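# Seat both hinge pins and finish hanging the door

## Task

The door is hanging from only one hinge pin. Finish hanging it: both hinge pins must be fully inserted and no block may be anywhere near the door. Then open the grippers and move the arms away. The result only counts if it stays in place without any robot holding it. Arm bases in the scene frame (metres, heading in degrees counter-clockwise from +x): arm1 at x=-0.34 y=+0.63 z=+0.79 heading -88; arm2 at x=+0.16 y=+0.61 z=+0.76 heading -96; arm3 at x=+0.57 y=-0.36 z=+0.73 heading +179. You choose how many arms to use.

## Robot and tools

Robots: three identical i2rt Big YAM arms named arm1, arm2 and arm3. Each has six revolute joints, a two-finger gripper and a wrist camera. With joints 1 and 6 at zero and the hand level and pointing ahead, the camera rides on top of the hand and faces the fingertips. Maximum reach is roughly 1.0 m from the joint-1 axis. Joints move at different speeds, so the hand's path between two postures can bulge outward.

Frame: there is one scene frame. Its origin is on the floor and +z is up. The base positions and headings in the task are given in this frame. The hand point is midway between the fingertips. The hand's z axis runs along the fingers, and the fingers open and close along its y axis. No result line prints the base poses.

execute_actions(actions, cameras): actions is a list holding one action, or an empty list to only read state and images. An action is an object keyed by arm name. Each arm gets {"joints": {...}}, and every value is an absolute joint target, not an offset. Allowed keys, in radians unless noted, with the tolerance that counts as reached:
- joint1_rad -2.879..2.879 (±0.045): base yaw; positive is counter-clockwise seen from above; zero unfolds the arm along its base heading.
- joint2_rad 0..3.141 (±0.14): shoulder; zero points the upper arm backward and nearly level; increasing lifts it up and then forward.
- joint3_rad 0..3.019 (±0.09): elbow; zero folds the forearm against the upper arm; increasing opens it.
- joint4_rad -1.692..1.57 (±0.055): hand pitch; positive tilts the fingers up.
- joint5_rad -1.57..1.57 (±0.03): hand yaw; positive is toward the arm's right.
- joint6_rad -2.094..2.094 (±0.035): hand roll; positive is clockwise viewed from behind the hand.
- gripper_m 0..0.093 metres (±0.003): fingertip gap. Each finger pad can squeeze with about 50-62 N, and some grippers with less.
Example: {"arm1": {"joints": {"gripper_m": 0.05}}, "arm2": {"joints": {"joint1_rad": 0.3}}}. All named motions start together and may finish at different times. An action runs for at most 15 s. An unknown key or an out-of-range number rejects the whole call, and nothing moves. cameras may be omitted, null or ["all"] for every camera, [] for none, or a list drawn from arm1_cam_wrist, arm2_cam_wrist and arm3_cam_wrist. Images are taken at the end of the call, and the pictures line lists their order.

wait(seconds): 0 to 10 s with no new command. It returns the same state and images as an empty action.

zoom_image(camera, region): gives a closer look at part of that camera's most recent full image. region is [x0, y0, x1, y1] in pixels, with the origin at the top left, and may be at most 504x504. The cameras are fisheye, 616x616, about 200 px focal length, with the centre near (303, 309).

finished_scene(scene): ends the scene for good and reports success. Call it only after the door stays correctly hung with every arm released.

Reading results: joint_positions gives the actual joint angles. joint_torques gives the total drive output of each arm joint. These readings are nonzero even in free air and carry per-arm offsets, scale and noise, so treat them as rough hints of contact. joint_status tells how each commanded motion ended:
- off_target: the joint stopped short and may still be pushing.
- contact_stop: the joint dropped its target and holds where it stopped.
- time_out: the joint holds where it stopped. If it could not finish, it may keep pushing toward a target clipped to within 0.375/0.375/0.113/0.225/0.075/0.3 rad of its position, and it will move there on its own if the path clears.
- not_followed: together with "joint command not followed" and a cause line, this means a self- or inter-arm collision check blocked that arm's targets. Gripper commands still run. A blocked arm may retry the old targets on later actions until it gets targets that pass.
on_its_own lists what the call did not command, and "held at" there means the held target, not the current position. A joint you leave out of an action may still be driving toward an earlier target. To stop a push, command the joint's reported position. Very small target changes may produce no motion. A joint carrying a load sags.

Hazards: the arms do not stop when they touch something and can push hard. Sustained hard pushing heats motors. A MOTOR HOT warning appears from 85 °C. At 100 °C the whole arm, gripper included, goes limp and falls, an OVER-TEMPERATURE FAULT is reported, and named keys show limit_stop_at_motor_heat. In that case resend the targets afterward. Heating continues while you deliberate. A hard squeeze between two robots fails the task, and hard impacts may too. The collision check ignores fingers, gripper housings and wrist cameras, and it can react late. Objects touching robots do not count as robot contact. Do not knock anything out of the work area, and avoid drops, slips and slams. Loose objects may get brief random nudges. The arms do not wait for each other, so sequence shared work explicitly. Shorter total robot motion is better.

Each tool is called after "Call:" by a JSON object that holds its "api" and its "payload".

## Session

Call:
{"api": "execute_actions", "payload": {"actions": []}}

Scene clock: 0.00 s.
Joint torques (N m, as the arm reports them, + toward a larger angle): no reading
Motor temperatures (°C, as the motors report them): arm1=[26 23 26 25 27 26] | arm2=[25 26 28 25 26 27] | arm3=[23 26 25 26 25 26]
arm1.joint_positions: joint1_rad=-0.052 joint2_rad=+0.291 joint3_rad=+1.370 joint4_rad=-1.360 joint5_rad=+0.151 joint6_rad=+0.726 gripper_m=+0.094
arm1.joint_status: not commanded
arm1.hand: x=-0.3748 y=+0.5339 z=+1.3673 quat_wxyz=(-0.518, -0.750, -0.280, +0.302) (m; scene frame)
arm2.joint_positions: joint1_rad=-0.188 joint2_rad=+0.508 joint3_rad=+1.521 joint4_rad=-1.271 joint5_rad=+0.266 joint6_rad=+0.675 gripper_m=+0.095
arm2.joint_status: not commanded
arm2.hand: x=+0.0688 y=+0.4754 z=+1.4000 quat_wxyz=(-0.445, -0.774, -0.151, +0.424) (m; scene frame)
arm3.joint_positions: joint1_rad=-0.511 joint2_rad=+0.604 joint3_rad=+1.554 joint4_rad=-1.143 joint5_rad=+0.023 joint6_rad=+0.404 gripper_m=+0.094
arm3.joint_status: not commanded
arm3.hand: x=+0.3888 y=-0.2475 z=+1.3919 quat_wxyz=(-0.048, +0.687, -0.353, -0.634) (m; scene frame)
pictures: arm1_cam_wrist, arm2_cam_wrist, arm3_cam_wrist
Images, in order (width x height): arm1_cam_wrist 616x616, arm2_cam_wrist 616x616, arm3_cam_wrist 616x616.

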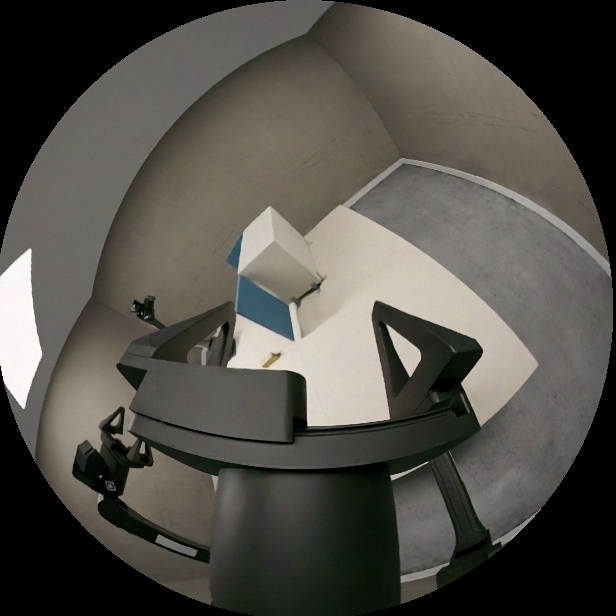

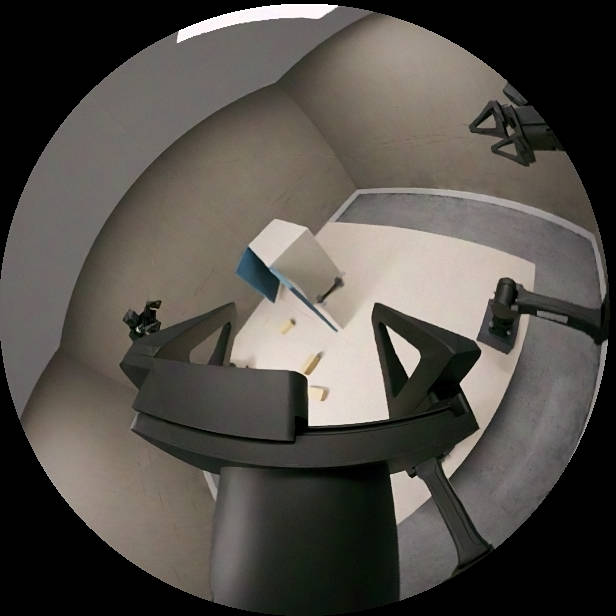

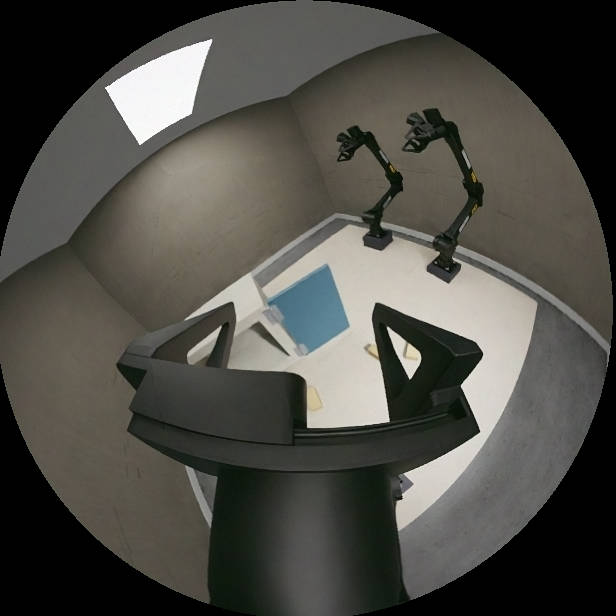

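Call:
{"api": "zoom_image", "payload": {"camera": "arm3_cam_wrist", "region": [170, 240, 430, 430]}}

Call:
{"api": "zoom_image", "payload": {"camera": "arm2_cam_wrist", "region": [210, 200, 400, 410]}}

Call:
{"api": "zoom_image", "payload": {"camera": "arm1_cam_wrist", "region": [200, 190, 360, 380]}}

Region (170, 240, 430, 430) of arm3_cam_wrist's 616x616 image, scaled by 1.938, with more detail than that image has; it fills the top 368 rows of this view, and the rest is white.

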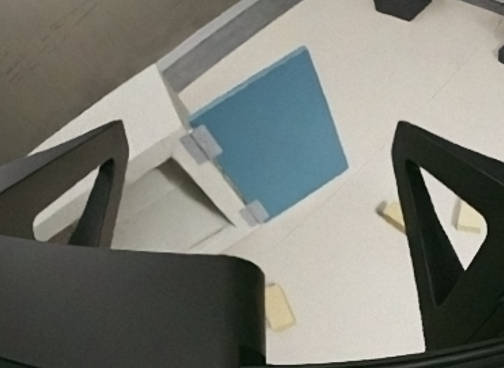

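Region (210, 200, 400, 410) of arm2_cam_wrist's 616x616 image, scaled by 2.400, with more detail than that image has; it fills the left 456 columns of this view, and the rest is white.

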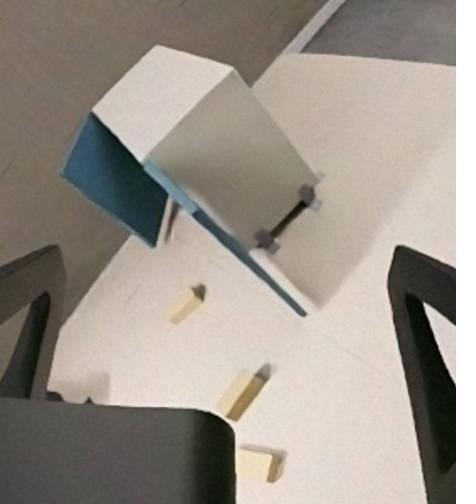

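Region (200, 190, 360, 380) of arm1_cam_wrist's 616x616 image, scaled by 2.653, with more detail than that image has; it fills the left 424 columns of this view, and the rest is white.

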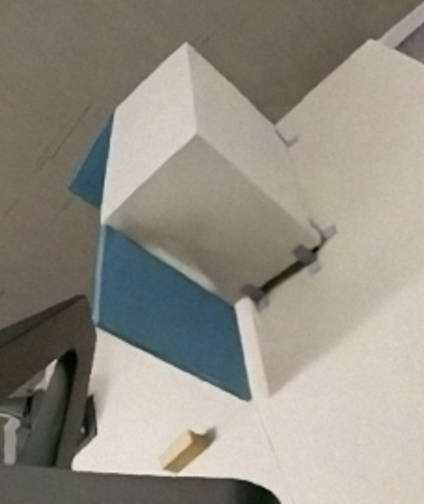

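Call:
{"api": "execute_actions", "payload": {"actions": [{"arm1":{"joints":{"joint1_rad":0,"joint2_rad":1.0,"joint3_rad":1.2,"joint4_rad":-1.2,"joint5_rad":0,"joint6_rad":0}},"arm2":{"joints":{"joint1_rad":0,"joint2_rad":0.6,"joint3_rad":0.6,"joint4_rad":-0.8,"joint5_rad":0,"joint6_rad":0}},"arm3":{"joints":{"joint1_rad":0,"joint2_rad":1.3,"joint3_rad":1.6,"joint4_rad":-1.5,"joint5_rad":0,"joint6_rad":0}}}]}}

Scene clock: 36.03 s.
Joint torques (N m, as the arm reports them, + toward a larger angle): arm1=[ 0.26 -7.16 10.19  1.46 -0.27 -0.2 ] | arm2=[ 0.15 -1.66 11.81  2.41 -0.11 -0.03] | arm3=[ 0.37 -9.31 10.39  0.49 -0.22 -0.02]
Motor temperatures (°C, as the motors report them): arm1=[26 24 29 25 27 26] | arm2=[25 26 30 25 26 27] | arm3=[23 27 30 26 25 26]
arm1.joint_positions: joint1_rad=-0.004 joint2_rad=+1.009 joint3_rad=+1.183 joint4_rad=-1.214 joint5_rad=+0.002 joint6_rad=+0.015 gripper_m=+0.094
arm1.joint_status: all done
arm1.hand: x=-0.3340 y=+0.2502 z=+1.1340 quat_wxyz=(-0.189, -0.677, -0.688, +0.178) (m; scene frame)
arm2.joint_positions: joint1_rad=-0.008 joint2_rad=+0.609 joint3_rad=+0.595 joint4_rad=-0.827 joint5_rad=+0.003 joint6_rad=+0.009 gripper_m=+0.095
arm2.joint_status: all done
arm2.hand: x=+0.1259 y=+0.3169 z=+0.9784 quat_wxyz=(-0.241, -0.702, -0.615, +0.266) (m; scene frame)
arm3.joint_positions: joint1_rad=-0.004 joint2_rad=+1.315 joint3_rad=+1.583 joint4_rad=-1.489 joint5_rad=+0.003 joint6_rad=+0.008 gripper_m=+0.094
arm3.joint_status: all done
arm3.hand: x=+0.1258 y=-0.3478 z=+1.1110 quat_wxyz=(-0.003, +0.985, -0.014, -0.174) (m; scene frame)
pictures: arm1_cam_wrist, arm2_cam_wrist, arm3_cam_wrist
Images, in order (width x height): arm1_cam_wrist 616x616, arm2_cam_wrist 616x616, arm3_cam_wrist 616x616.

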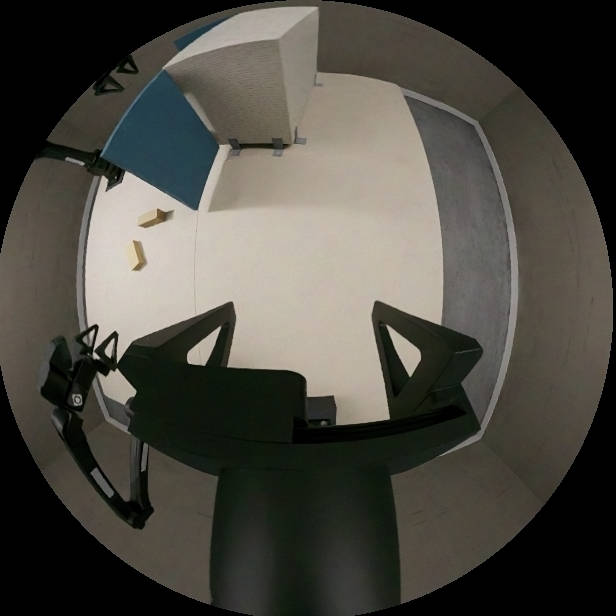

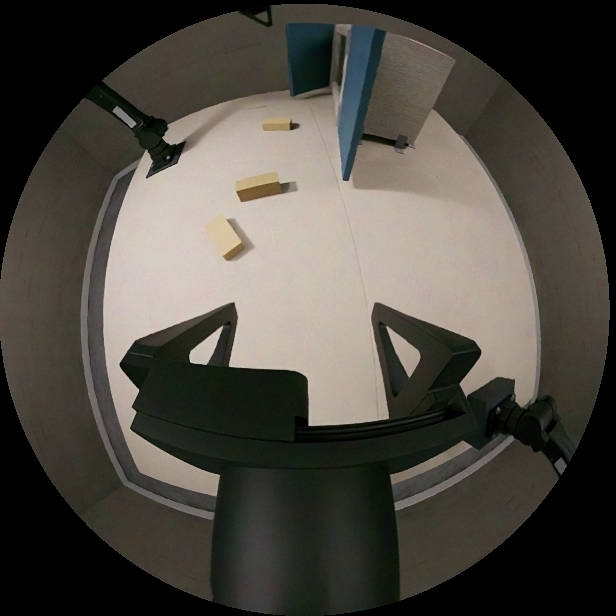

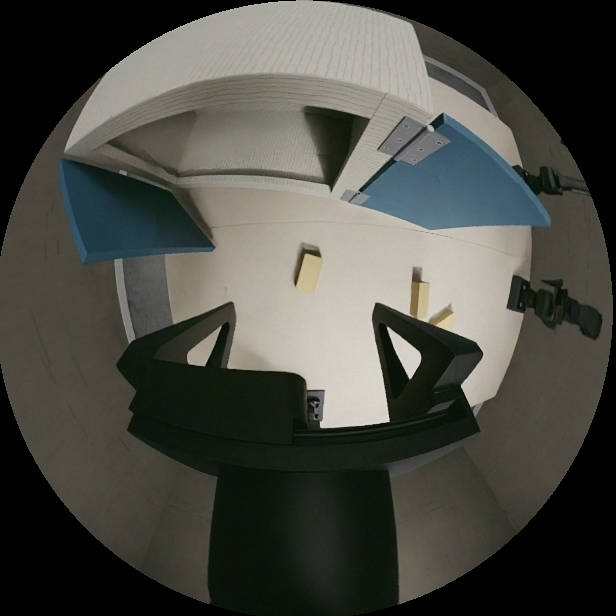

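Call:
{"api": "zoom_image", "payload": {"camera": "arm3_cam_wrist", "region": [320, 90, 480, 230]}}

Call:
{"api": "zoom_image", "payload": {"camera": "arm3_cam_wrist", "region": [50, 130, 250, 290]}}

Region (320, 90, 480, 230) of arm3_cam_wrist's 616x616 image, scaled by 3.150, with more detail than that image has; it fills the top 441 rows of this view, and the rest is white.

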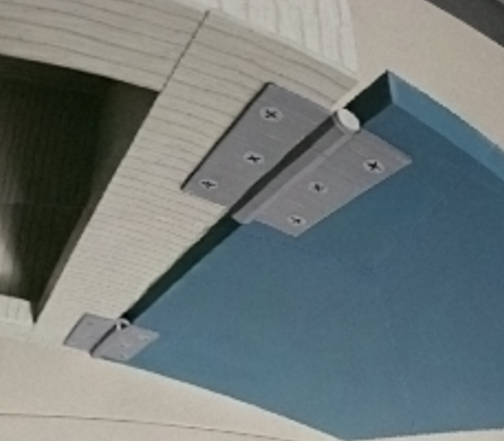

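Region (50, 130, 250, 290) of arm3_cam_wrist's 616x616 image, scaled by 2.520, with more detail than that image has; it fills the top 403 rows of this view, and the rest is white.

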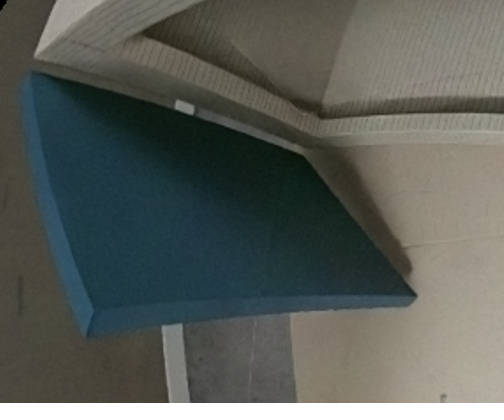

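Call:
{"api": "execute_actions", "payload": {"actions": [{"arm3":{"joints":{"joint1_rad":-0.3,"joint2_rad":0.5,"joint3_rad":0.35,"joint4_rad":-0.2}},"arm1":{"joints":{"joint1_rad":0.5,"joint2_rad":1.0,"joint3_rad":0.6,"joint4_rad":-0.2}}}]}}

Scene clock: 104.67 s.
Joint torques (N m, as the arm reports them, + toward a larger angle): arm1=[-0.06 -5.88  9.25  2.14 -0.16 -0.19] | arm2=[ 0.2  -1.25 11.66  2.45 -0.11  0.  ] | arm3=[-0.16 -0.38 10.32  2.59 -0.17 -0.01]
Motor temperatures (°C, as the motors report them): arm1=[26 24 35 25 27 26] | arm2=[25 26 34 25 26 27] | arm3=[23 28 35 26 25 26]
arm1.joint_positions: joint1_rad=+0.499 joint2_rad=+1.004 joint3_rad=+0.590 joint4_rad=-0.221 joint5_rad=+0.000 joint6_rad=+0.014 gripper_m=+0.094
arm1.joint_status: all done
arm1.hand: x=-0.1290 y=+0.2648 z=+0.9811 quat_wxyz=(-0.395, -0.448, -0.772, +0.217) (m; scene frame)
arm2.joint_positions: joint1_rad=-0.008 joint2_rad=+0.609 joint3_rad=+0.595 joint4_rad=-0.827 joint5_rad=+0.003 joint6_rad=+0.009 gripper_m=+0.095
arm2.joint_status: not commanded
arm2.hand: x=+0.1259 y=+0.3169 z=+0.9784 quat_wxyz=(-0.241, -0.701, -0.616, +0.266) (m; scene frame)
arm3.joint_positions: joint1_rad=-0.298 joint2_rad=+0.510 joint3_rad=+0.347 joint4_rad=-0.222 joint5_rad=+0.001 joint6_rad=+0.006 gripper_m=+0.094
arm3.joint_status: all done
arm3.hand: x=+0.2569 y=-0.2551 z=+0.9477 quat_wxyz=(-0.087, +0.818, -0.132, -0.553) (m; scene frame)
pictures: arm1_cam_wrist, arm2_cam_wrist, arm3_cam_wrist
Images, in order (width x height): arm1_cam_wrist 616x616, arm2_cam_wrist 616x616, arm3_cam_wrist 616x616.

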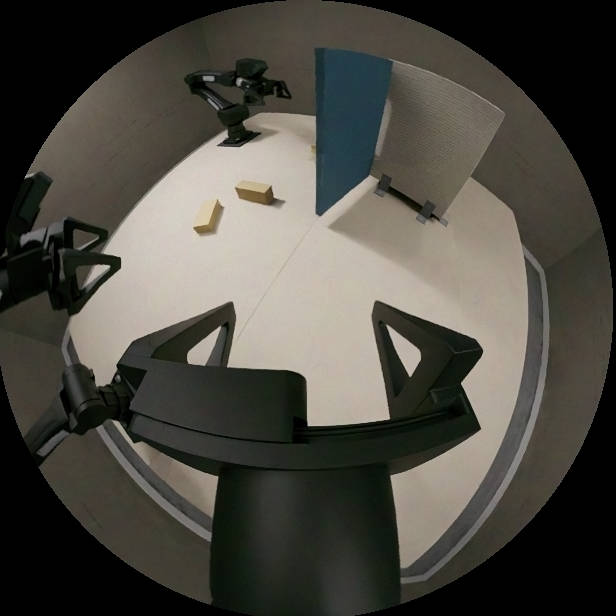

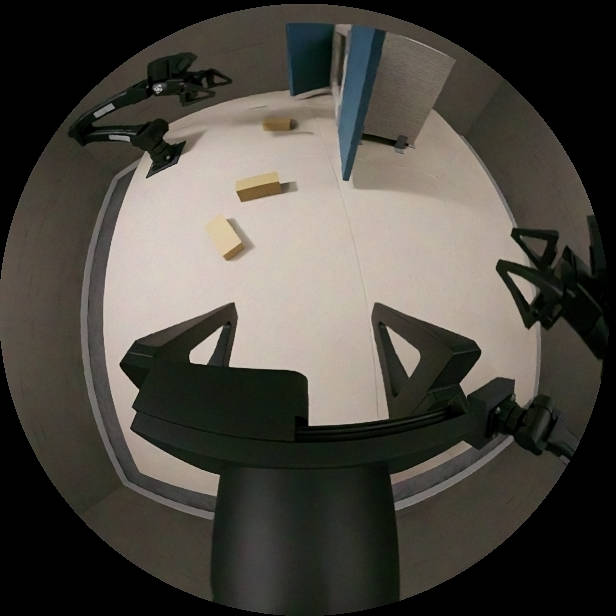

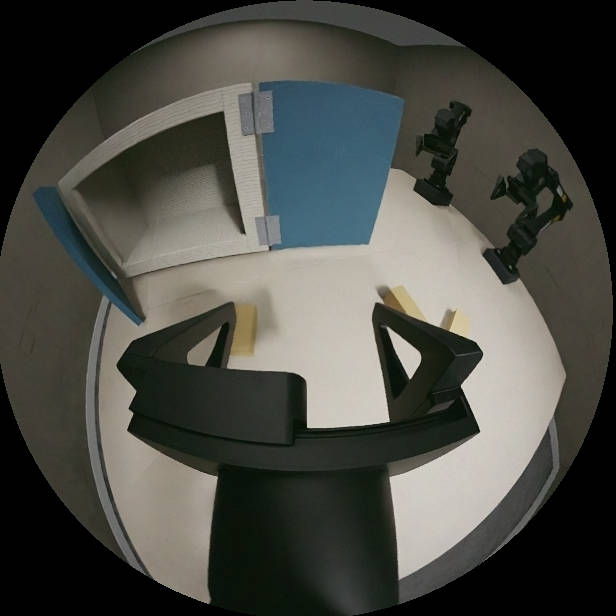

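Call:
{"api": "zoom_image", "payload": {"camera": "arm3_cam_wrist", "region": [210, 70, 330, 270]}}

Call:
{"api": "zoom_image", "payload": {"camera": "arm3_cam_wrist", "region": [20, 160, 180, 340]}}

Region (210, 70, 330, 270) of arm3_cam_wrist's 616x616 image, scaled by 2.520, with more detail than that image has; it fills the left 302 columns of this view, and the rest is white.

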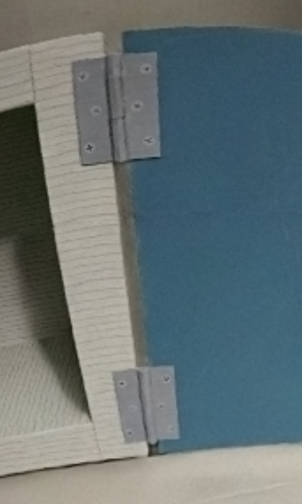

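Region (20, 160, 180, 340) of arm3_cam_wrist's 616x616 image, scaled by 2.800, with more detail than that image has.

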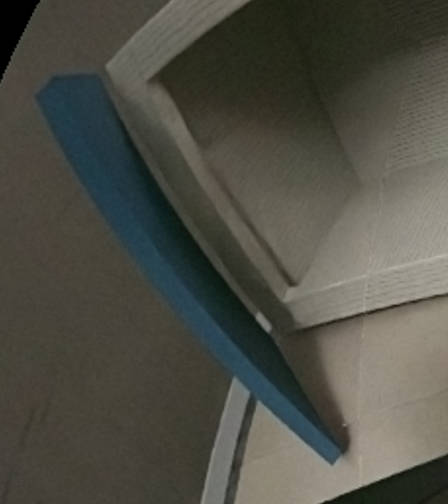

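Call:
{"api": "zoom_image", "payload": {"camera": "arm2_cam_wrist", "region": [250, 10, 470, 190]}}

Call:
{"api": "execute_actions", "payload": {"actions": [{"arm3":{"joints":{"joint1_rad":0.45,"joint2_rad":0.9,"joint3_rad":0.9,"joint4_rad":-0.4,"joint5_rad":0.5}}}], "cameras": ["arm3_cam_wrist"]}}

Region (250, 10, 470, 190) of arm2_cam_wrist's 616x616 image, scaled by 2.291, with more detail than that image has; it fills the top 412 rows of this view, and the rest is white.

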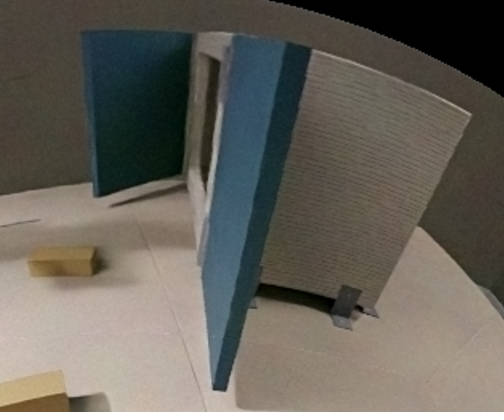

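Scene clock: 117.03 s.
Joint torques (N m, as the arm reports them, + toward a larger angle): arm1=[-0.01 -6.    9.34  2.11 -0.16 -0.19] | arm2=[ 0.23 -1.12 11.75  2.49 -0.14  0.  ] | arm3=[ 0.65 -3.76 13.92  1.32  0.17 -0.01]
Motor temperatures (°C, as the motors report them): arm1=[26 24 35 25 27 26] | arm2=[25 26 34 25 26 27] | arm3=[23 27 36 26 25 26]
arm1.joint_positions: joint1_rad=+0.499 joint2_rad=+1.004 joint3_rad=+0.590 joint4_rad=-0.221 joint5_rad=+0.000 joint6_rad=+0.014 gripper_m=+0.094
arm1.joint_status: not commanded
arm1.hand: x=-0.1290 y=+0.2648 z=+0.9811 quat_wxyz=(-0.395, -0.448, -0.772, +0.217) (m; scene frame)
arm2.joint_positions: joint1_rad=-0.008 joint2_rad=+0.609 joint3_rad=+0.595 joint4_rad=-0.827 joint5_rad=+0.003 joint6_rad=+0.009 gripper_m=+0.095
arm2.joint_status: not commanded
arm2.hand: x=+0.1259 y=+0.3169 z=+0.9784 quat_wxyz=(-0.241, -0.701, -0.616, +0.266) (m; scene frame)
arm3.joint_positions: joint1_rad=+0.442 joint2_rad=+0.896 joint3_rad=+0.854 joint4_rad=-0.390 joint5_rad=+0.496 joint6_rad=+0.006 gripper_m=+0.094
arm3.joint_status: all done
arm3.hand: x=+0.1495 y=-0.4582 z=+1.0850 quat_wxyz=(-0.090, +0.826, +0.041, -0.555) (m; scene frame)
pictures: arm3_cam_wrist
Images, in order (width x height): arm3_cam_wrist 616x616.

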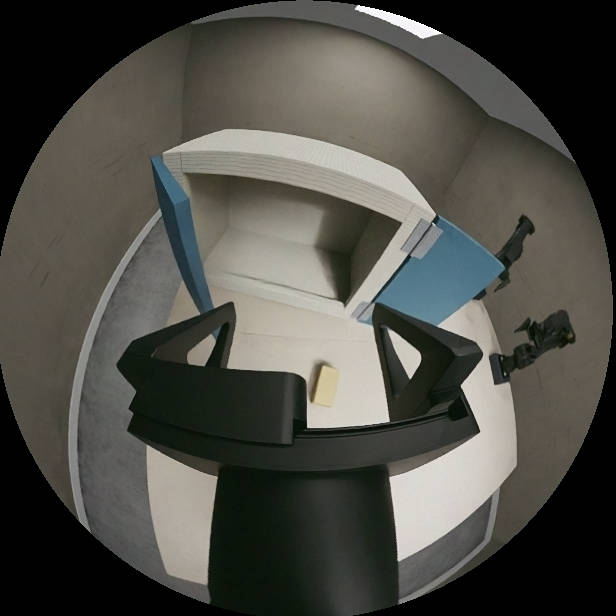

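Call:
{"api": "execute_actions", "payload": {"actions": [{"arm3":{"joints":{"joint1_rad":-0.15,"joint2_rad":1.6,"joint3_rad":0.57,"joint4_rad":0.75,"joint5_rad":0}}}], "cameras": ["arm3_cam_wrist"]}}

Call:
{"api": "zoom_image", "payload": {"camera": "arm3_cam_wrist", "region": [200, 20, 400, 320]}}

Scene clock: 132.27 s.
Joint torques (N m, as the arm reports them, + toward a larger angle): arm1=[ 0.06 -5.97  9.28  2.14 -0.16 -0.2 ] | arm2=[ 0.06 -1.31 11.72  2.41 -0.12  0.02] | arm3=[-0.26 -8.19  7.12  2.67 -0.3  -0.06]
Motor temperatures (°C, as the motors report them): arm1=[26 24 35 25 27 26] | arm2=[25 26 35 25 26 27] | arm3=[23 27 39 26 25 26]
arm1.joint_positions: joint1_rad=+0.499 joint2_rad=+1.004 joint3_rad=+0.590 joint4_rad=-0.221 joint5_rad=+0.000 joint6_rad=+0.014 gripper_m=+0.094
arm1.joint_status: not commanded
arm1.hand: x=-0.1290 y=+0.2648 z=+0.9811 quat_wxyz=(-0.395, -0.448, -0.772, +0.217) (m; scene frame)
arm2.joint_positions: joint1_rad=-0.008 joint2_rad=+0.609 joint3_rad=+0.595 joint4_rad=-0.827 joint5_rad=+0.003 joint6_rad=+0.009 gripper_m=+0.095
arm2.joint_status: not commanded
arm2.hand: x=+0.1259 y=+0.3169 z=+0.9784 quat_wxyz=(-0.241, -0.701, -0.616, +0.266) (m; scene frame)
arm3.joint_positions: joint1_rad=-0.145 joint2_rad=+1.589 joint3_rad=+0.558 joint4_rad=+0.728 joint5_rad=+0.004 joint6_rad=+0.006 gripper_m=+0.094
arm3.joint_status: all done
arm3.hand: x=+0.0492 y=-0.2718 z=+0.8336 quat_wxyz=(-0.048, +0.803, -0.068, -0.590) (m; scene frame)
pictures: arm3_cam_wrist
Images, in order (width x height): arm3_cam_wrist 616x616.

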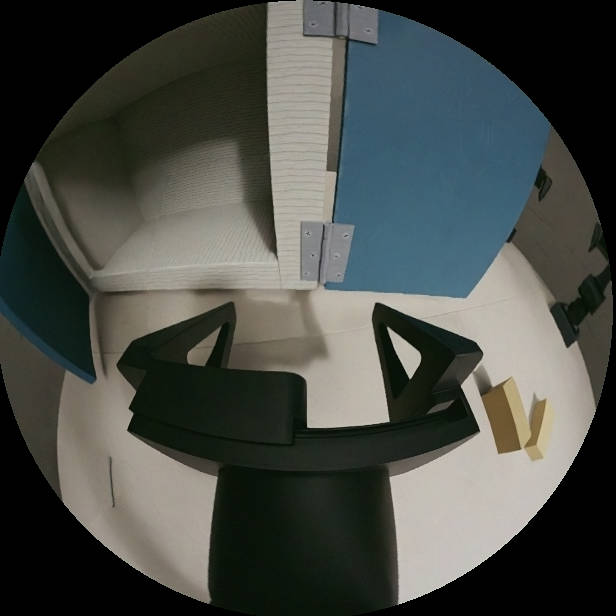

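Region (200, 20, 400, 320) of arm3_cam_wrist's 616x616 image, scaled by 1.680, with more detail than that image has.

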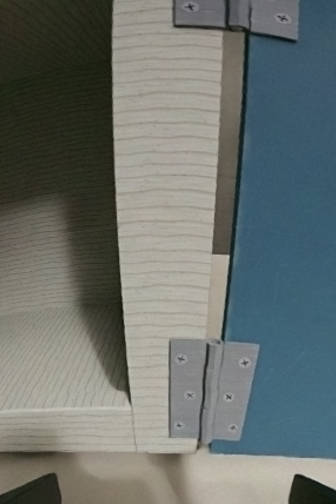

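Call:
{"api": "zoom_image", "payload": {"camera": "arm3_cam_wrist", "region": [290, 205, 370, 295]}}

Call:
{"api": "zoom_image", "payload": {"camera": "arm3_cam_wrist", "region": [60, 430, 170, 530]}}

Region (290, 205, 370, 295) of arm3_cam_wrist's 616x616 image, scaled by 5.600, with more detail than that image has.

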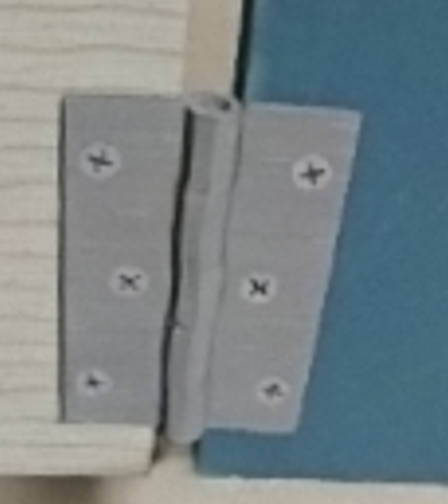

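Region (60, 430, 170, 530) of arm3_cam_wrist's 616x616 image, scaled by 4.582, with more detail than that image has; it fills the top 458 rows of this view, and the rest is white.

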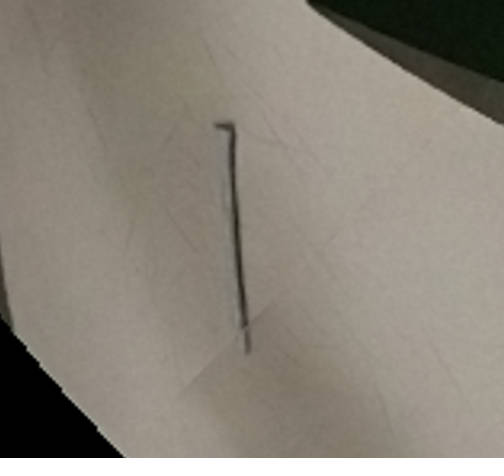

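Call:
{"api": "execute_actions", "payload": {"actions": [{"arm3":{"joints":{"joint1_rad":0.4,"joint2_rad":1.16,"joint3_rad":1.24,"joint4_rad":-1.28}}}], "cameras": ["arm3_cam_wrist"]}}

Scene clock: 151.00 s.
Joint torques (N m, as the arm reports them, + toward a larger angle): arm1=[-0.09 -5.97  9.29  2.14 -0.15 -0.19] | arm2=[ 0.26 -1.67 11.74  2.54 -0.09 -0.01] | arm3=[ 0.77 -7.11 11.23  0.68 -0.09 -0.01]
Motor temperatures (°C, as the motors report them): arm1=[26 24 35 25 27 26] | arm2=[25 26 35 25 26 27] | arm3=[23 28 36 26 25 26]
arm1.joint_positions: joint1_rad=+0.499 joint2_rad=+1.004 joint3_rad=+0.590 joint4_rad=-0.221 joint5_rad=+0.000 joint6_rad=+0.014 gripper_m=+0.094
arm1.joint_status: not commanded
arm1.hand: x=-0.1290 y=+0.2648 z=+0.9811 quat_wxyz=(-0.395, -0.448, -0.772, +0.217) (m; scene frame)
arm2.joint_positions: joint1_rad=-0.008 joint2_rad=+0.609 joint3_rad=+0.595 joint4_rad=-0.827 joint5_rad=+0.003 joint6_rad=+0.009 gripper_m=+0.095
arm2.joint_status: not commanded
arm2.hand: x=+0.1259 y=+0.3169 z=+0.9784 quat_wxyz=(-0.241, -0.701, -0.616, +0.266) (m; scene frame)
arm3.joint_positions: joint1_rad=+0.400 joint2_rad=+1.163 joint3_rad=+1.218 joint4_rad=-1.269 joint5_rad=+0.000 joint6_rad=+0.005 gripper_m=+0.094
arm3.joint_status: all done
arm3.hand: x=+0.1978 y=-0.5077 z=+1.0222 quat_wxyz=(+0.034, +0.967, +0.185, -0.174) (m; scene frame)
pictures: arm3_cam_wrist
Images, in order (width x height): arm3_cam_wrist 616x616.

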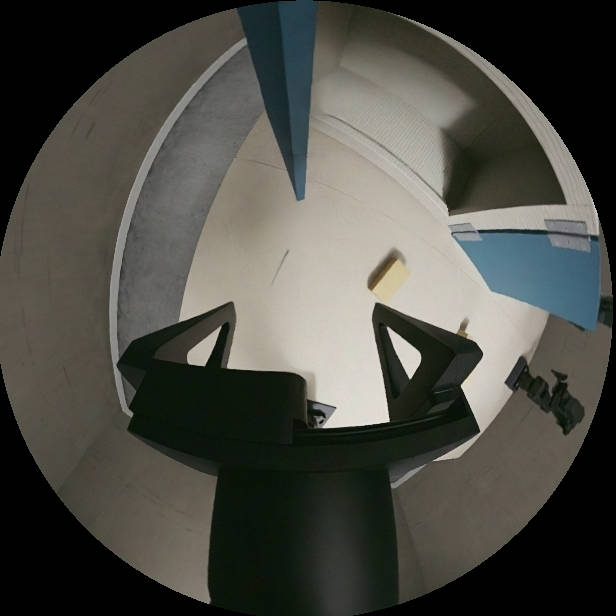

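Call:
{"api": "zoom_image", "payload": {"camera": "arm3_cam_wrist", "region": [240, 230, 330, 310]}}

Region (240, 230, 330, 310) of arm3_cam_wrist's 616x616 image, scaled by 5.600, with more detail than that image has.

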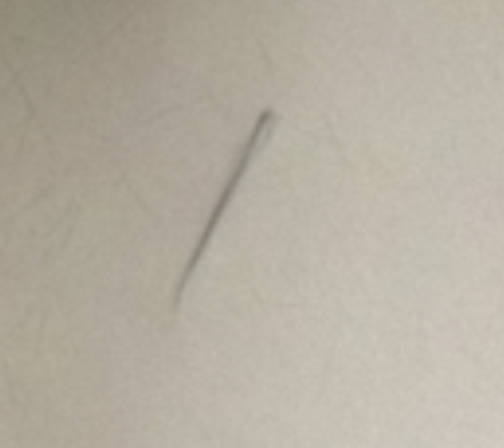

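Call:
{"api": "execute_actions", "payload": {"actions": [{"arm3":{"joints":{"joint1_rad":0.483,"joint2_rad":1.707,"joint3_rad":1.19,"joint4_rad":-1.04,"joint6_rad":0.466,"gripper_m":0.04}}}], "cameras": ["arm3_cam_wrist"]}}

Scene clock: 192.57 s.
Joint torques (N m, as the arm reports them, + toward a larger angle): arm1=[-0.08 -5.9   9.29  2.1  -0.14 -0.19] | arm2=[ 0.12 -1.86 11.79  2.41 -0.13  0.  ] | arm3=[  0.6  -13.37   8.35   0.9   -0.09   0.09]
Motor temperatures (°C, as the motors report them): arm1=[26 24 36 25 27 26] | arm2=[25 26 36 25 26 27] | arm3=[23 28 39 26 25 26]
arm1.joint_positions: joint1_rad=+0.499 joint2_rad=+1.004 joint3_rad=+0.590 joint4_rad=-0.221 joint5_rad=+0.000 joint6_rad=+0.014 gripper_m=+0.094
arm1.joint_status: not commanded
arm1.hand: x=-0.1290 y=+0.2648 z=+0.9811 quat_wxyz=(-0.395, -0.448, -0.772, +0.217) (m; scene frame)
arm2.joint_positions: joint1_rad=-0.008 joint2_rad=+0.609 joint3_rad=+0.595 joint4_rad=-0.827 joint5_rad=+0.003 joint6_rad=+0.009 gripper_m=+0.095
arm2.joint_status: not commanded
arm2.hand: x=+0.1259 y=+0.3169 z=+0.9784 quat_wxyz=(-0.241, -0.701, -0.616, +0.266) (m; scene frame)
arm3.joint_positions: joint1_rad=+0.480 joint2_rad=+1.721 joint3_rad=+1.181 joint4_rad=-1.051 joint5_rad=+0.000 joint6_rad=+0.458 gripper_m=+0.040
arm3.joint_status: all done
arm3.hand: x=+0.1512 y=-0.5665 z=+0.7792 quat_wxyz=(-0.005, +1.000, +0.003, +0.009) (m; scene frame)
pictures: arm3_cam_wrist
Images, in order (width x height): arm3_cam_wrist 616x616.

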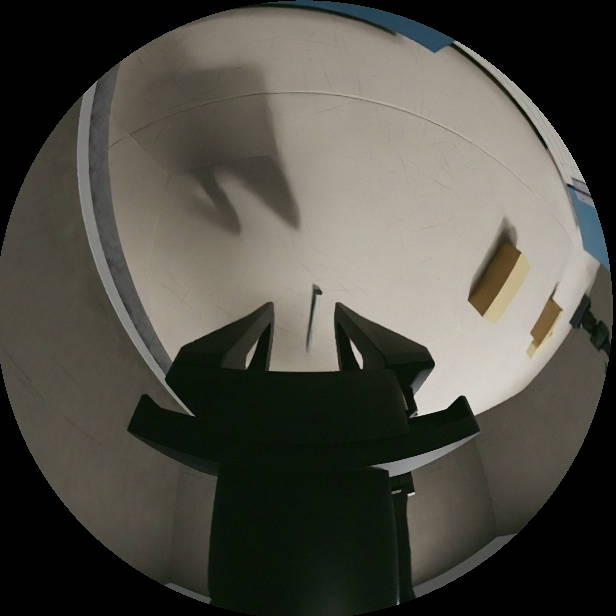

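Call:
{"api": "execute_actions", "payload": {"actions": [{"arm3":{"joints":{"joint1_rad":0.487,"joint2_rad":1.699,"joint3_rad":1.035,"joint4_rad":-0.927,"joint6_rad":0.57,"gripper_m":0.03}}}], "cameras": ["arm3_cam_wrist"]}}

Call:
{"api": "zoom_image", "payload": {"camera": "arm3_cam_wrist", "region": [240, 230, 380, 370]}}

Scene clock: 203.37 s.
Joint torques (N m, as the arm reports them, + toward a larger angle): arm1=[-0.09 -5.96  9.29  2.14 -0.16 -0.19] | arm2=[ 0.03 -1.48 11.8   2.46 -0.1   0.  ] | arm3=[  0.81 -11.6    7.34   0.96  -0.07   0.14]
Motor temperatures (°C, as the motors report them): arm1=[26 24 36 25 27 26] | arm2=[25 26 36 25 26 27] | arm3=[23 29 37 26 25 26]
arm1.joint_positions: joint1_rad=+0.499 joint2_rad=+1.004 joint3_rad=+0.590 joint4_rad=-0.221 joint5_rad=+0.000 joint6_rad=+0.014 gripper_m=+0.094
arm1.joint_status: not commanded
arm1.hand: x=-0.1290 y=+0.2648 z=+0.9811 quat_wxyz=(-0.395, -0.448, -0.772, +0.217) (m; scene frame)
arm2.joint_positions: joint1_rad=-0.008 joint2_rad=+0.609 joint3_rad=+0.595 joint4_rad=-0.827 joint5_rad=+0.003 joint6_rad=+0.009 gripper_m=+0.095
arm2.joint_status: not commanded
arm2.hand: x=+0.1259 y=+0.3169 z=+0.9784 quat_wxyz=(-0.241, -0.701, -0.616, +0.266) (m; scene frame)
arm3.joint_positions: joint1_rad=+0.480 joint2_rad=+1.713 joint3_rad=+1.029 joint4_rad=-0.939 joint5_rad=+0.000 joint6_rad=+0.562 gripper_m=+0.030
arm3.joint_status: all done
arm3.hand: x=+0.1891 y=-0.5475 z=+0.7356 quat_wxyz=(-0.013, +0.998, -0.049, +0.023) (m; scene frame)
pictures: arm3_cam_wrist
Images, in order (width x height): arm3_cam_wrist 616x616.

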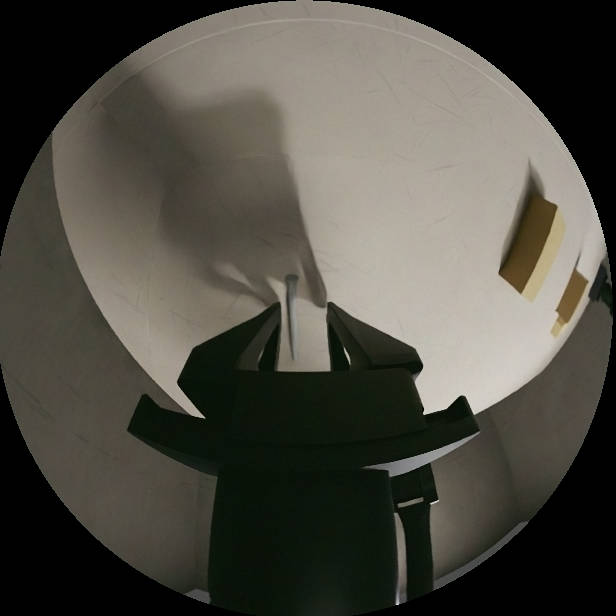

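Region (240, 230, 380, 370) of arm3_cam_wrist's 616x616 image, scaled by 3.600, with more detail than that image has.

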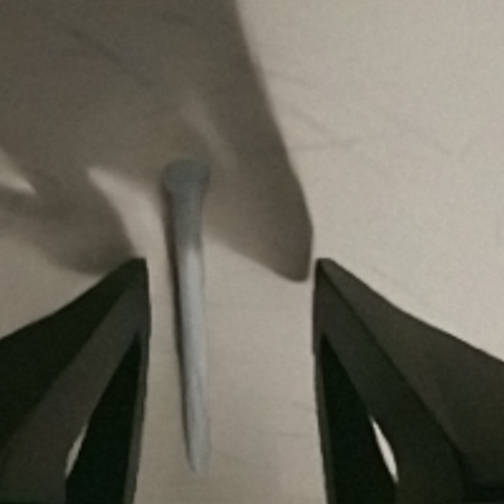

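Call:
{"api": "execute_actions", "payload": {"actions": [{"arm3":{"joints":{"joint1_rad":0.50,"joint2_rad":1.745,"joint6_rad":0.48}}}], "cameras": ["arm3_cam_wrist"]}}

Scene clock: 208.77 s.
Joint torques (N m, as the arm reports them, + toward a larger angle): arm1=[ 0.04 -6.08  9.25  2.17 -0.16 -0.19] | arm2=[ 0.08 -1.61 11.86  2.52 -0.13  0.01] | arm3=[ 1.49 -9.51  7.25  0.69 -0.1  -0.07]
Motor temperatures (°C, as the motors report them): arm1=[26 24 36 25 27 26] | arm2=[25 26 36 25 26 27] | arm3=[23 30 37 26 25 26]
arm1.joint_positions: joint1_rad=+0.499 joint2_rad=+1.004 joint3_rad=+0.590 joint4_rad=-0.221 joint5_rad=+0.000 joint6_rad=+0.014 gripper_m=+0.094
arm1.joint_status: not commanded
arm1.hand: x=-0.1290 y=+0.2648 z=+0.9811 quat_wxyz=(-0.395, -0.448, -0.772, +0.217) (m; scene frame)
arm2.joint_positions: joint1_rad=-0.008 joint2_rad=+0.609 joint3_rad=+0.595 joint4_rad=-0.827 joint5_rad=+0.003 joint6_rad=+0.009 gripper_m=+0.095
arm2.joint_status: not commanded
arm2.hand: x=+0.1259 y=+0.3169 z=+0.9784 quat_wxyz=(-0.241, -0.701, -0.616, +0.266) (m; scene frame)
arm3.joint_positions: joint1_rad=+0.484 joint2_rad=+1.721 joint3_rad=+1.029 joint4_rad=-0.936 joint5_rad=+0.000 joint6_rad=+0.489 gripper_m=+0.030
arm3.joint_status: all done
arm3.hand: x=+0.1901 y=-0.5489 z=+0.7320 quat_wxyz=(-0.014, +1.000, -0.010, +0.026) (m; scene frame)
pictures: arm3_cam_wrist
Images, in order (width x height): arm3_cam_wrist 616x616.

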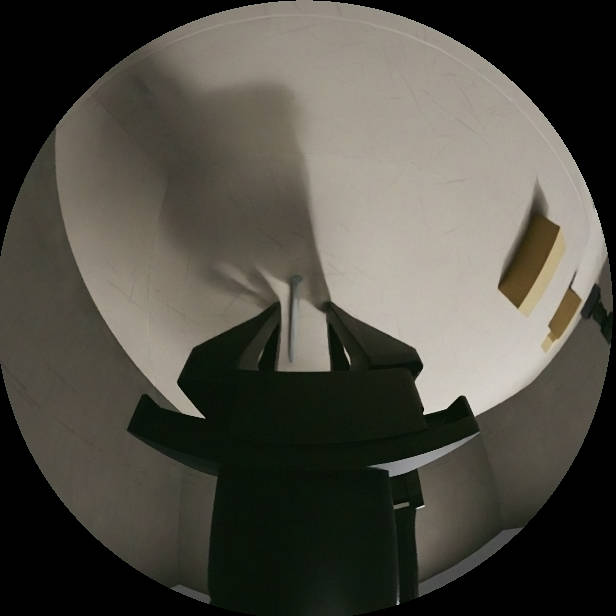

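Call:
{"api": "execute_actions", "payload": {"actions": [{"arm3":{"joints":{"joint2_rad":1.73,"joint6_rad":0.54,"gripper_m":0.0}}}], "cameras": []}}

Call:
{"api": "execute_actions", "payload": {"actions": [{"arm3":{"joints":{"joint2_rad":1.5,"joint4_rad":-1.1}}}], "cameras": ["arm3_cam_wrist"]}}

Scene clock: 214.10 s.
Joint torques (N m, as the arm reports them, + toward a larger angle): arm1=[-0.15 -5.84  9.29  2.12 -0.16 -0.19] | arm2=[ 0.23 -1.77 11.74  2.46 -0.13  0.  ] | arm3=[  1.11 -11.2    7.4    0.66  -0.1    0.18]
Motor temperatures (°C, as the motors report them): arm1=[26 24 36 25 27 26] | arm2=[25 26 36 25 26 27] | arm3=[23 29 36 26 25 26]
arm1.joint_positions: joint1_rad=+0.499 joint2_rad=+1.004 joint3_rad=+0.590 joint4_rad=-0.221 joint5_rad=+0.000 joint6_rad=+0.014 gripper_m=+0.094
arm1.joint_status: not commanded
arm1.hand: x=-0.1290 y=+0.2648 z=+0.9811 quat_wxyz=(-0.395, -0.448, -0.772, +0.217) (m; scene frame)
arm2.joint_positions: joint1_rad=-0.008 joint2_rad=+0.609 joint3_rad=+0.595 joint4_rad=-0.827 joint5_rad=+0.003 joint6_rad=+0.009 gripper_m=+0.095
arm2.joint_status: not commanded
arm2.hand: x=+0.1259 y=+0.3169 z=+0.9784 quat_wxyz=(-0.241, -0.701, -0.616, +0.266) (m; scene frame)
arm3.joint_positions: joint1_rad=+0.486 joint2_rad=+1.721 joint3_rad=+1.029 joint4_rad=-0.936 joint5_rad=+0.000 joint6_rad=+0.532 gripper_m=+0.002
arm3.joint_status: all done
arm3.hand: x=+0.1906 y=-0.5498 z=+0.7320 quat_wxyz=(-0.014, +0.999, -0.031, +0.026) (m; scene frame)
pictures: none
No camera images: the call's "cameras" was empty. Leave "cameras" out to get every camera's image.

Scene clock: 215.10 s.
Joint torques (N m, as the arm reports them, + toward a larger angle): arm1=[-0.06 -5.79  9.3   2.14 -0.16 -0.19] | arm2=[ 0.27 -1.69 11.69  2.5  -0.12  0.  ] | arm3=[ 1.45 -8.63  8.42  0.06 -0.05  0.11]
Motor temperatures (°C, as the motors report them): arm1=[26 24 36 25 27 26] | arm2=[25 26 36 25 26 27] | arm3=[23 29 36 26 25 26]
arm1.joint_positions: joint1_rad=+0.499 joint2_rad=+1.004 joint3_rad=+0.590 joint4_rad=-0.221 joint5_rad=+0.000 joint6_rad=+0.014 gripper_m=+0.094
arm1.joint_status: not commanded
arm1.hand: x=-0.1290 y=+0.2648 z=+0.9811 quat_wxyz=(-0.395, -0.448, -0.772, +0.217) (m; scene frame)
arm2.joint_positions: joint1_rad=-0.008 joint2_rad=+0.609 joint3_rad=+0.595 joint4_rad=-0.827 joint5_rad=+0.003 joint6_rad=+0.009 gripper_m=+0.095
arm2.joint_status: not commanded
arm2.hand: x=+0.1259 y=+0.3169 z=+0.9784 quat_wxyz=(-0.241, -0.701, -0.616, +0.266) (m; scene frame)
arm3.joint_positions: joint1_rad=+0.486 joint2_rad=+1.487 joint3_rad=+1.029 joint4_rad=-1.090 joint5_rad=+0.000 joint6_rad=+0.533 gripper_m=+0.002
arm3.joint_status: all done
arm3.hand: x=+0.2079 y=-0.5411 z=+0.8254 quat_wxyz=(+0.005, +0.999, -0.031, -0.010) (m; scene frame)
pictures: arm3_cam_wrist
Images, in order (width x height): arm3_cam_wrist 616x616.

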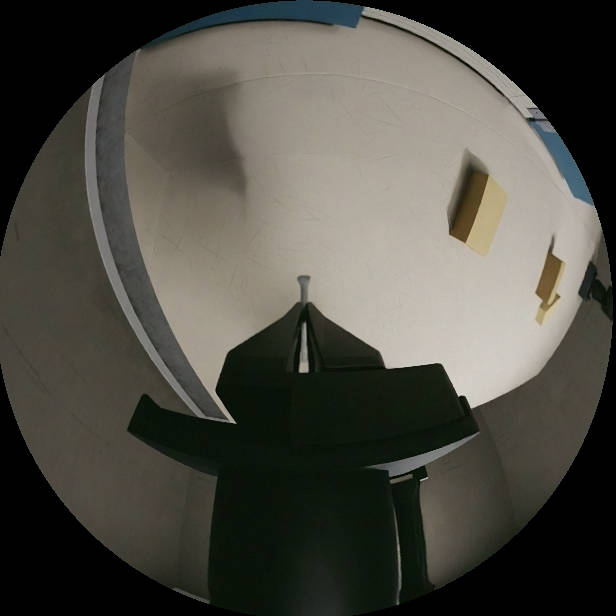

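Call:
{"api": "execute_actions", "payload": {"actions": [{"arm3":{"joints":{"joint1_rad":-0.19,"joint2_rad":1.45,"joint3_rad":0.83,"joint4_rad":0.6,"joint6_rad":0.0}}}], "cameras": []}}

Call:
{"api": "execute_actions", "payload": {"actions": [{"arm3":{"joints":{"joint2_rad":1.95,"joint4_rad":1.11}}}], "cameras": ["arm3_cam_wrist"]}}

Scene clock: 229.43 s.
Joint torques (N m, as the arm reports them, + toward a larger angle): arm1=[-0.03 -6.03  9.29  2.15 -0.16 -0.19] | arm2=[-0.01 -1.37 11.68  2.45 -0.13  0.01] | arm3=[ -0.04 -10.81   9.04   2.61  -0.14  -0.05]
Motor temperatures (°C, as the motors report them): arm1=[26 24 36 25 27 26] | arm2=[25 26 37 25 26 27] | arm3=[23 29 36 26 25 26]
arm1.joint_positions: joint1_rad=+0.499 joint2_rad=+1.004 joint3_rad=+0.590 joint4_rad=-0.221 joint5_rad=+0.000 joint6_rad=+0.014 gripper_m=+0.094
arm1.joint_status: not commanded
arm1.hand: x=-0.1290 y=+0.2648 z=+0.9811 quat_wxyz=(-0.395, -0.448, -0.772, +0.217) (m; scene frame)
arm2.joint_positions: joint1_rad=-0.008 joint2_rad=+0.609 joint3_rad=+0.595 joint4_rad=-0.827 joint5_rad=+0.003 joint6_rad=+0.009 gripper_m=+0.095
arm2.joint_status: not commanded
arm2.hand: x=+0.1259 y=+0.3169 z=+0.9784 quat_wxyz=(-0.241, -0.701, -0.616, +0.266) (m; scene frame)
arm3.joint_positions: joint1_rad=-0.188 joint2_rad=+1.464 joint3_rad=+0.824 joint4_rad=+0.577 joint5_rad=+0.000 joint6_rad=+0.008 gripper_m=+0.002
arm3.joint_status: all done
arm3.hand: x=-0.0184 y=-0.2352 z=+0.9979 quat_wxyz=(-0.067, +0.725, -0.077, -0.681) (m; scene frame)
pictures: none
No camera images: the call's "cameras" was empty. Leave "cameras" out to get every camera's image.

Scene clock: 231.97 s.
Joint torques (N m, as the arm reports them, + toward a larger angle): arm1=[ 0.06 -6.09  9.3   2.1  -0.16 -0.19] | arm2=[-0.01 -1.52 11.65  2.49 -0.15  0.01] | arm3=[ 0.12 -1.24  8.34 -2.01 -0.04 -0.11]
Motor temperatures (°C, as the motors report them): arm1=[26 24 36 25 27 26] | arm2=[25 26 37 25 26 27] | arm3=[23 29 36 26 25 26]
arm1.joint_positions: joint1_rad=+0.499 joint2_rad=+1.004 joint3_rad=+0.590 joint4_rad=-0.221 joint5_rad=+0.000 joint6_rad=+0.014 gripper_m=+0.094
arm1.joint_status: not commanded
arm1.hand: x=-0.1290 y=+0.2648 z=+0.9811 quat_wxyz=(-0.395, -0.448, -0.772, +0.217) (m; scene frame)
arm2.joint_positions: joint1_rad=-0.008 joint2_rad=+0.609 joint3_rad=+0.595 joint4_rad=-0.827 joint5_rad=+0.003 joint6_rad=+0.009 gripper_m=+0.095
arm2.joint_status: not commanded
arm2.hand: x=+0.1259 y=+0.3169 z=+0.9784 quat_wxyz=(-0.241, -0.701, -0.616, +0.266) (m; scene frame)
arm3.joint_positions: joint1_rad=-0.187 joint2_rad=+1.810 joint3_rad=+0.804 joint4_rad=+1.213 joint5_rad=-0.003 joint6_rad=+0.017 gripper_m=+0.003
arm3.joint_status: joint2_rad time_out (moved +0.346 of +0.486); joint4_rad time_out (moved +0.636 of +0.533)
arm3.on_its_own: joint2_rad reads +1.810 and still pushes toward +1.950 since a time_out; joint4_rad reads +1.213 and still pushes toward +1.110 since a time_out
arm3.hand: x=-0.0400 y=-0.2321 z=+0.9370 quat_wxyz=(-0.071, +0.627, -0.068, -0.773) (m; scene frame)
pictures: arm3_cam_wrist
Images, in order (width x height): arm3_cam_wrist 616x616.

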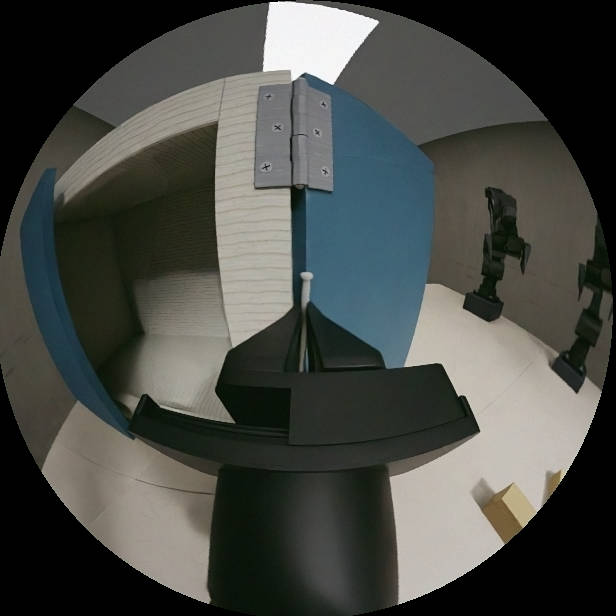

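Call:
{"api": "execute_actions", "payload": {"actions": [{"arm3":{"joints":{"joint2_rad":1.62,"joint3_rad":0.70,"joint4_rad":0.95}}}]}}

Scene clock: 237.47 s.
Joint torques (N m, as the arm reports them, + toward a larger angle): arm1=[ 0.16 -5.83  9.31  2.17 -0.16 -0.19] | arm2=[ 0.08 -2.01 11.8   2.46 -0.13  0.01] | arm3=[  0.13 -18.23   2.85   2.55   0.13  -0.07]
Motor temperatures (°C, as the motors report them): arm1=[26 24 36 25 27 26] | arm2=[25 26 37 25 26 27] | arm3=[23 29 36 26 25 26]
arm1.joint_positions: joint1_rad=+0.499 joint2_rad=+1.004 joint3_rad=+0.590 joint4_rad=-0.221 joint5_rad=+0.000 joint6_rad=+0.014 gripper_m=+0.094
arm1.joint_status: not commanded
arm1.hand: x=-0.1290 y=+0.2648 z=+0.9811 quat_wxyz=(-0.395, -0.448, -0.772, +0.217) (m; scene frame)
arm2.joint_positions: joint1_rad=-0.008 joint2_rad=+0.609 joint3_rad=+0.595 joint4_rad=-0.827 joint5_rad=+0.003 joint6_rad=+0.009 gripper_m=+0.095
arm2.joint_status: not commanded
arm2.hand: x=+0.1259 y=+0.3169 z=+0.9784 quat_wxyz=(-0.241, -0.701, -0.616, +0.266) (m; scene frame)
arm3.joint_positions: joint1_rad=-0.187 joint2_rad=+1.715 joint3_rad=+0.742 joint4_rad=+0.927 joint5_rad=-0.006 joint6_rad=+0.012 gripper_m=+0.003
arm3.joint_status: all done
arm3.hand: x=-0.0220 y=-0.2366 z=+0.8954 quat_wxyz=(-0.064, +0.719, -0.075, -0.688) (m; scene frame)
pictures: arm1_cam_wrist, arm2_cam_wrist, arm3_cam_wrist
Images, in order (width x height): arm1_cam_wrist 616x616, arm2_cam_wrist 616x616, arm3_cam_wrist 616x616.

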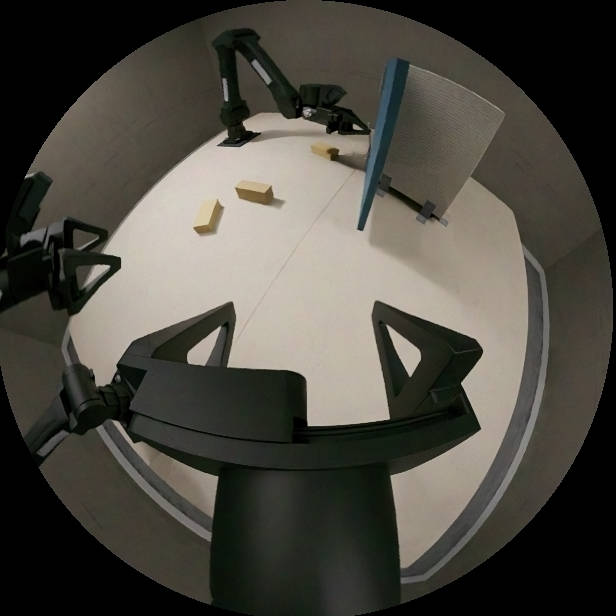

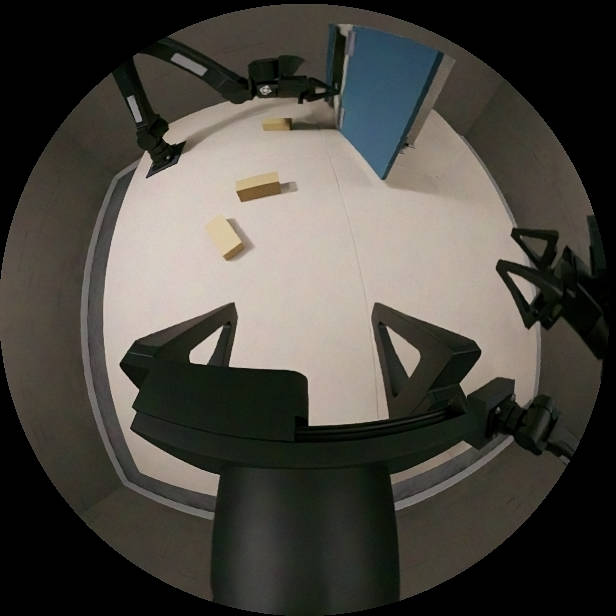

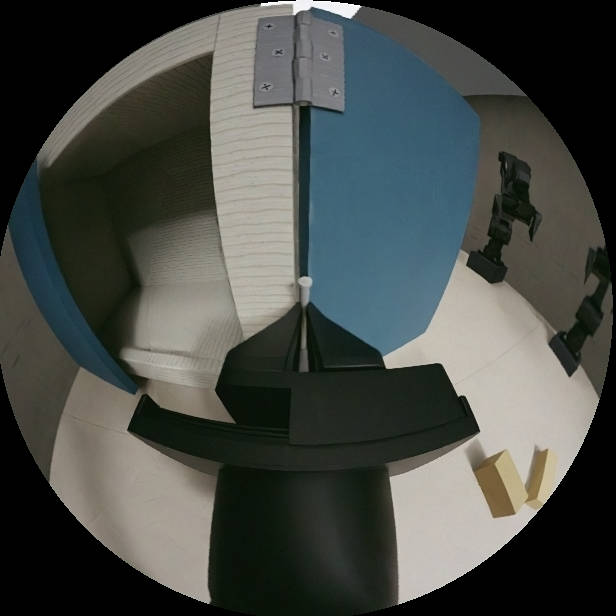

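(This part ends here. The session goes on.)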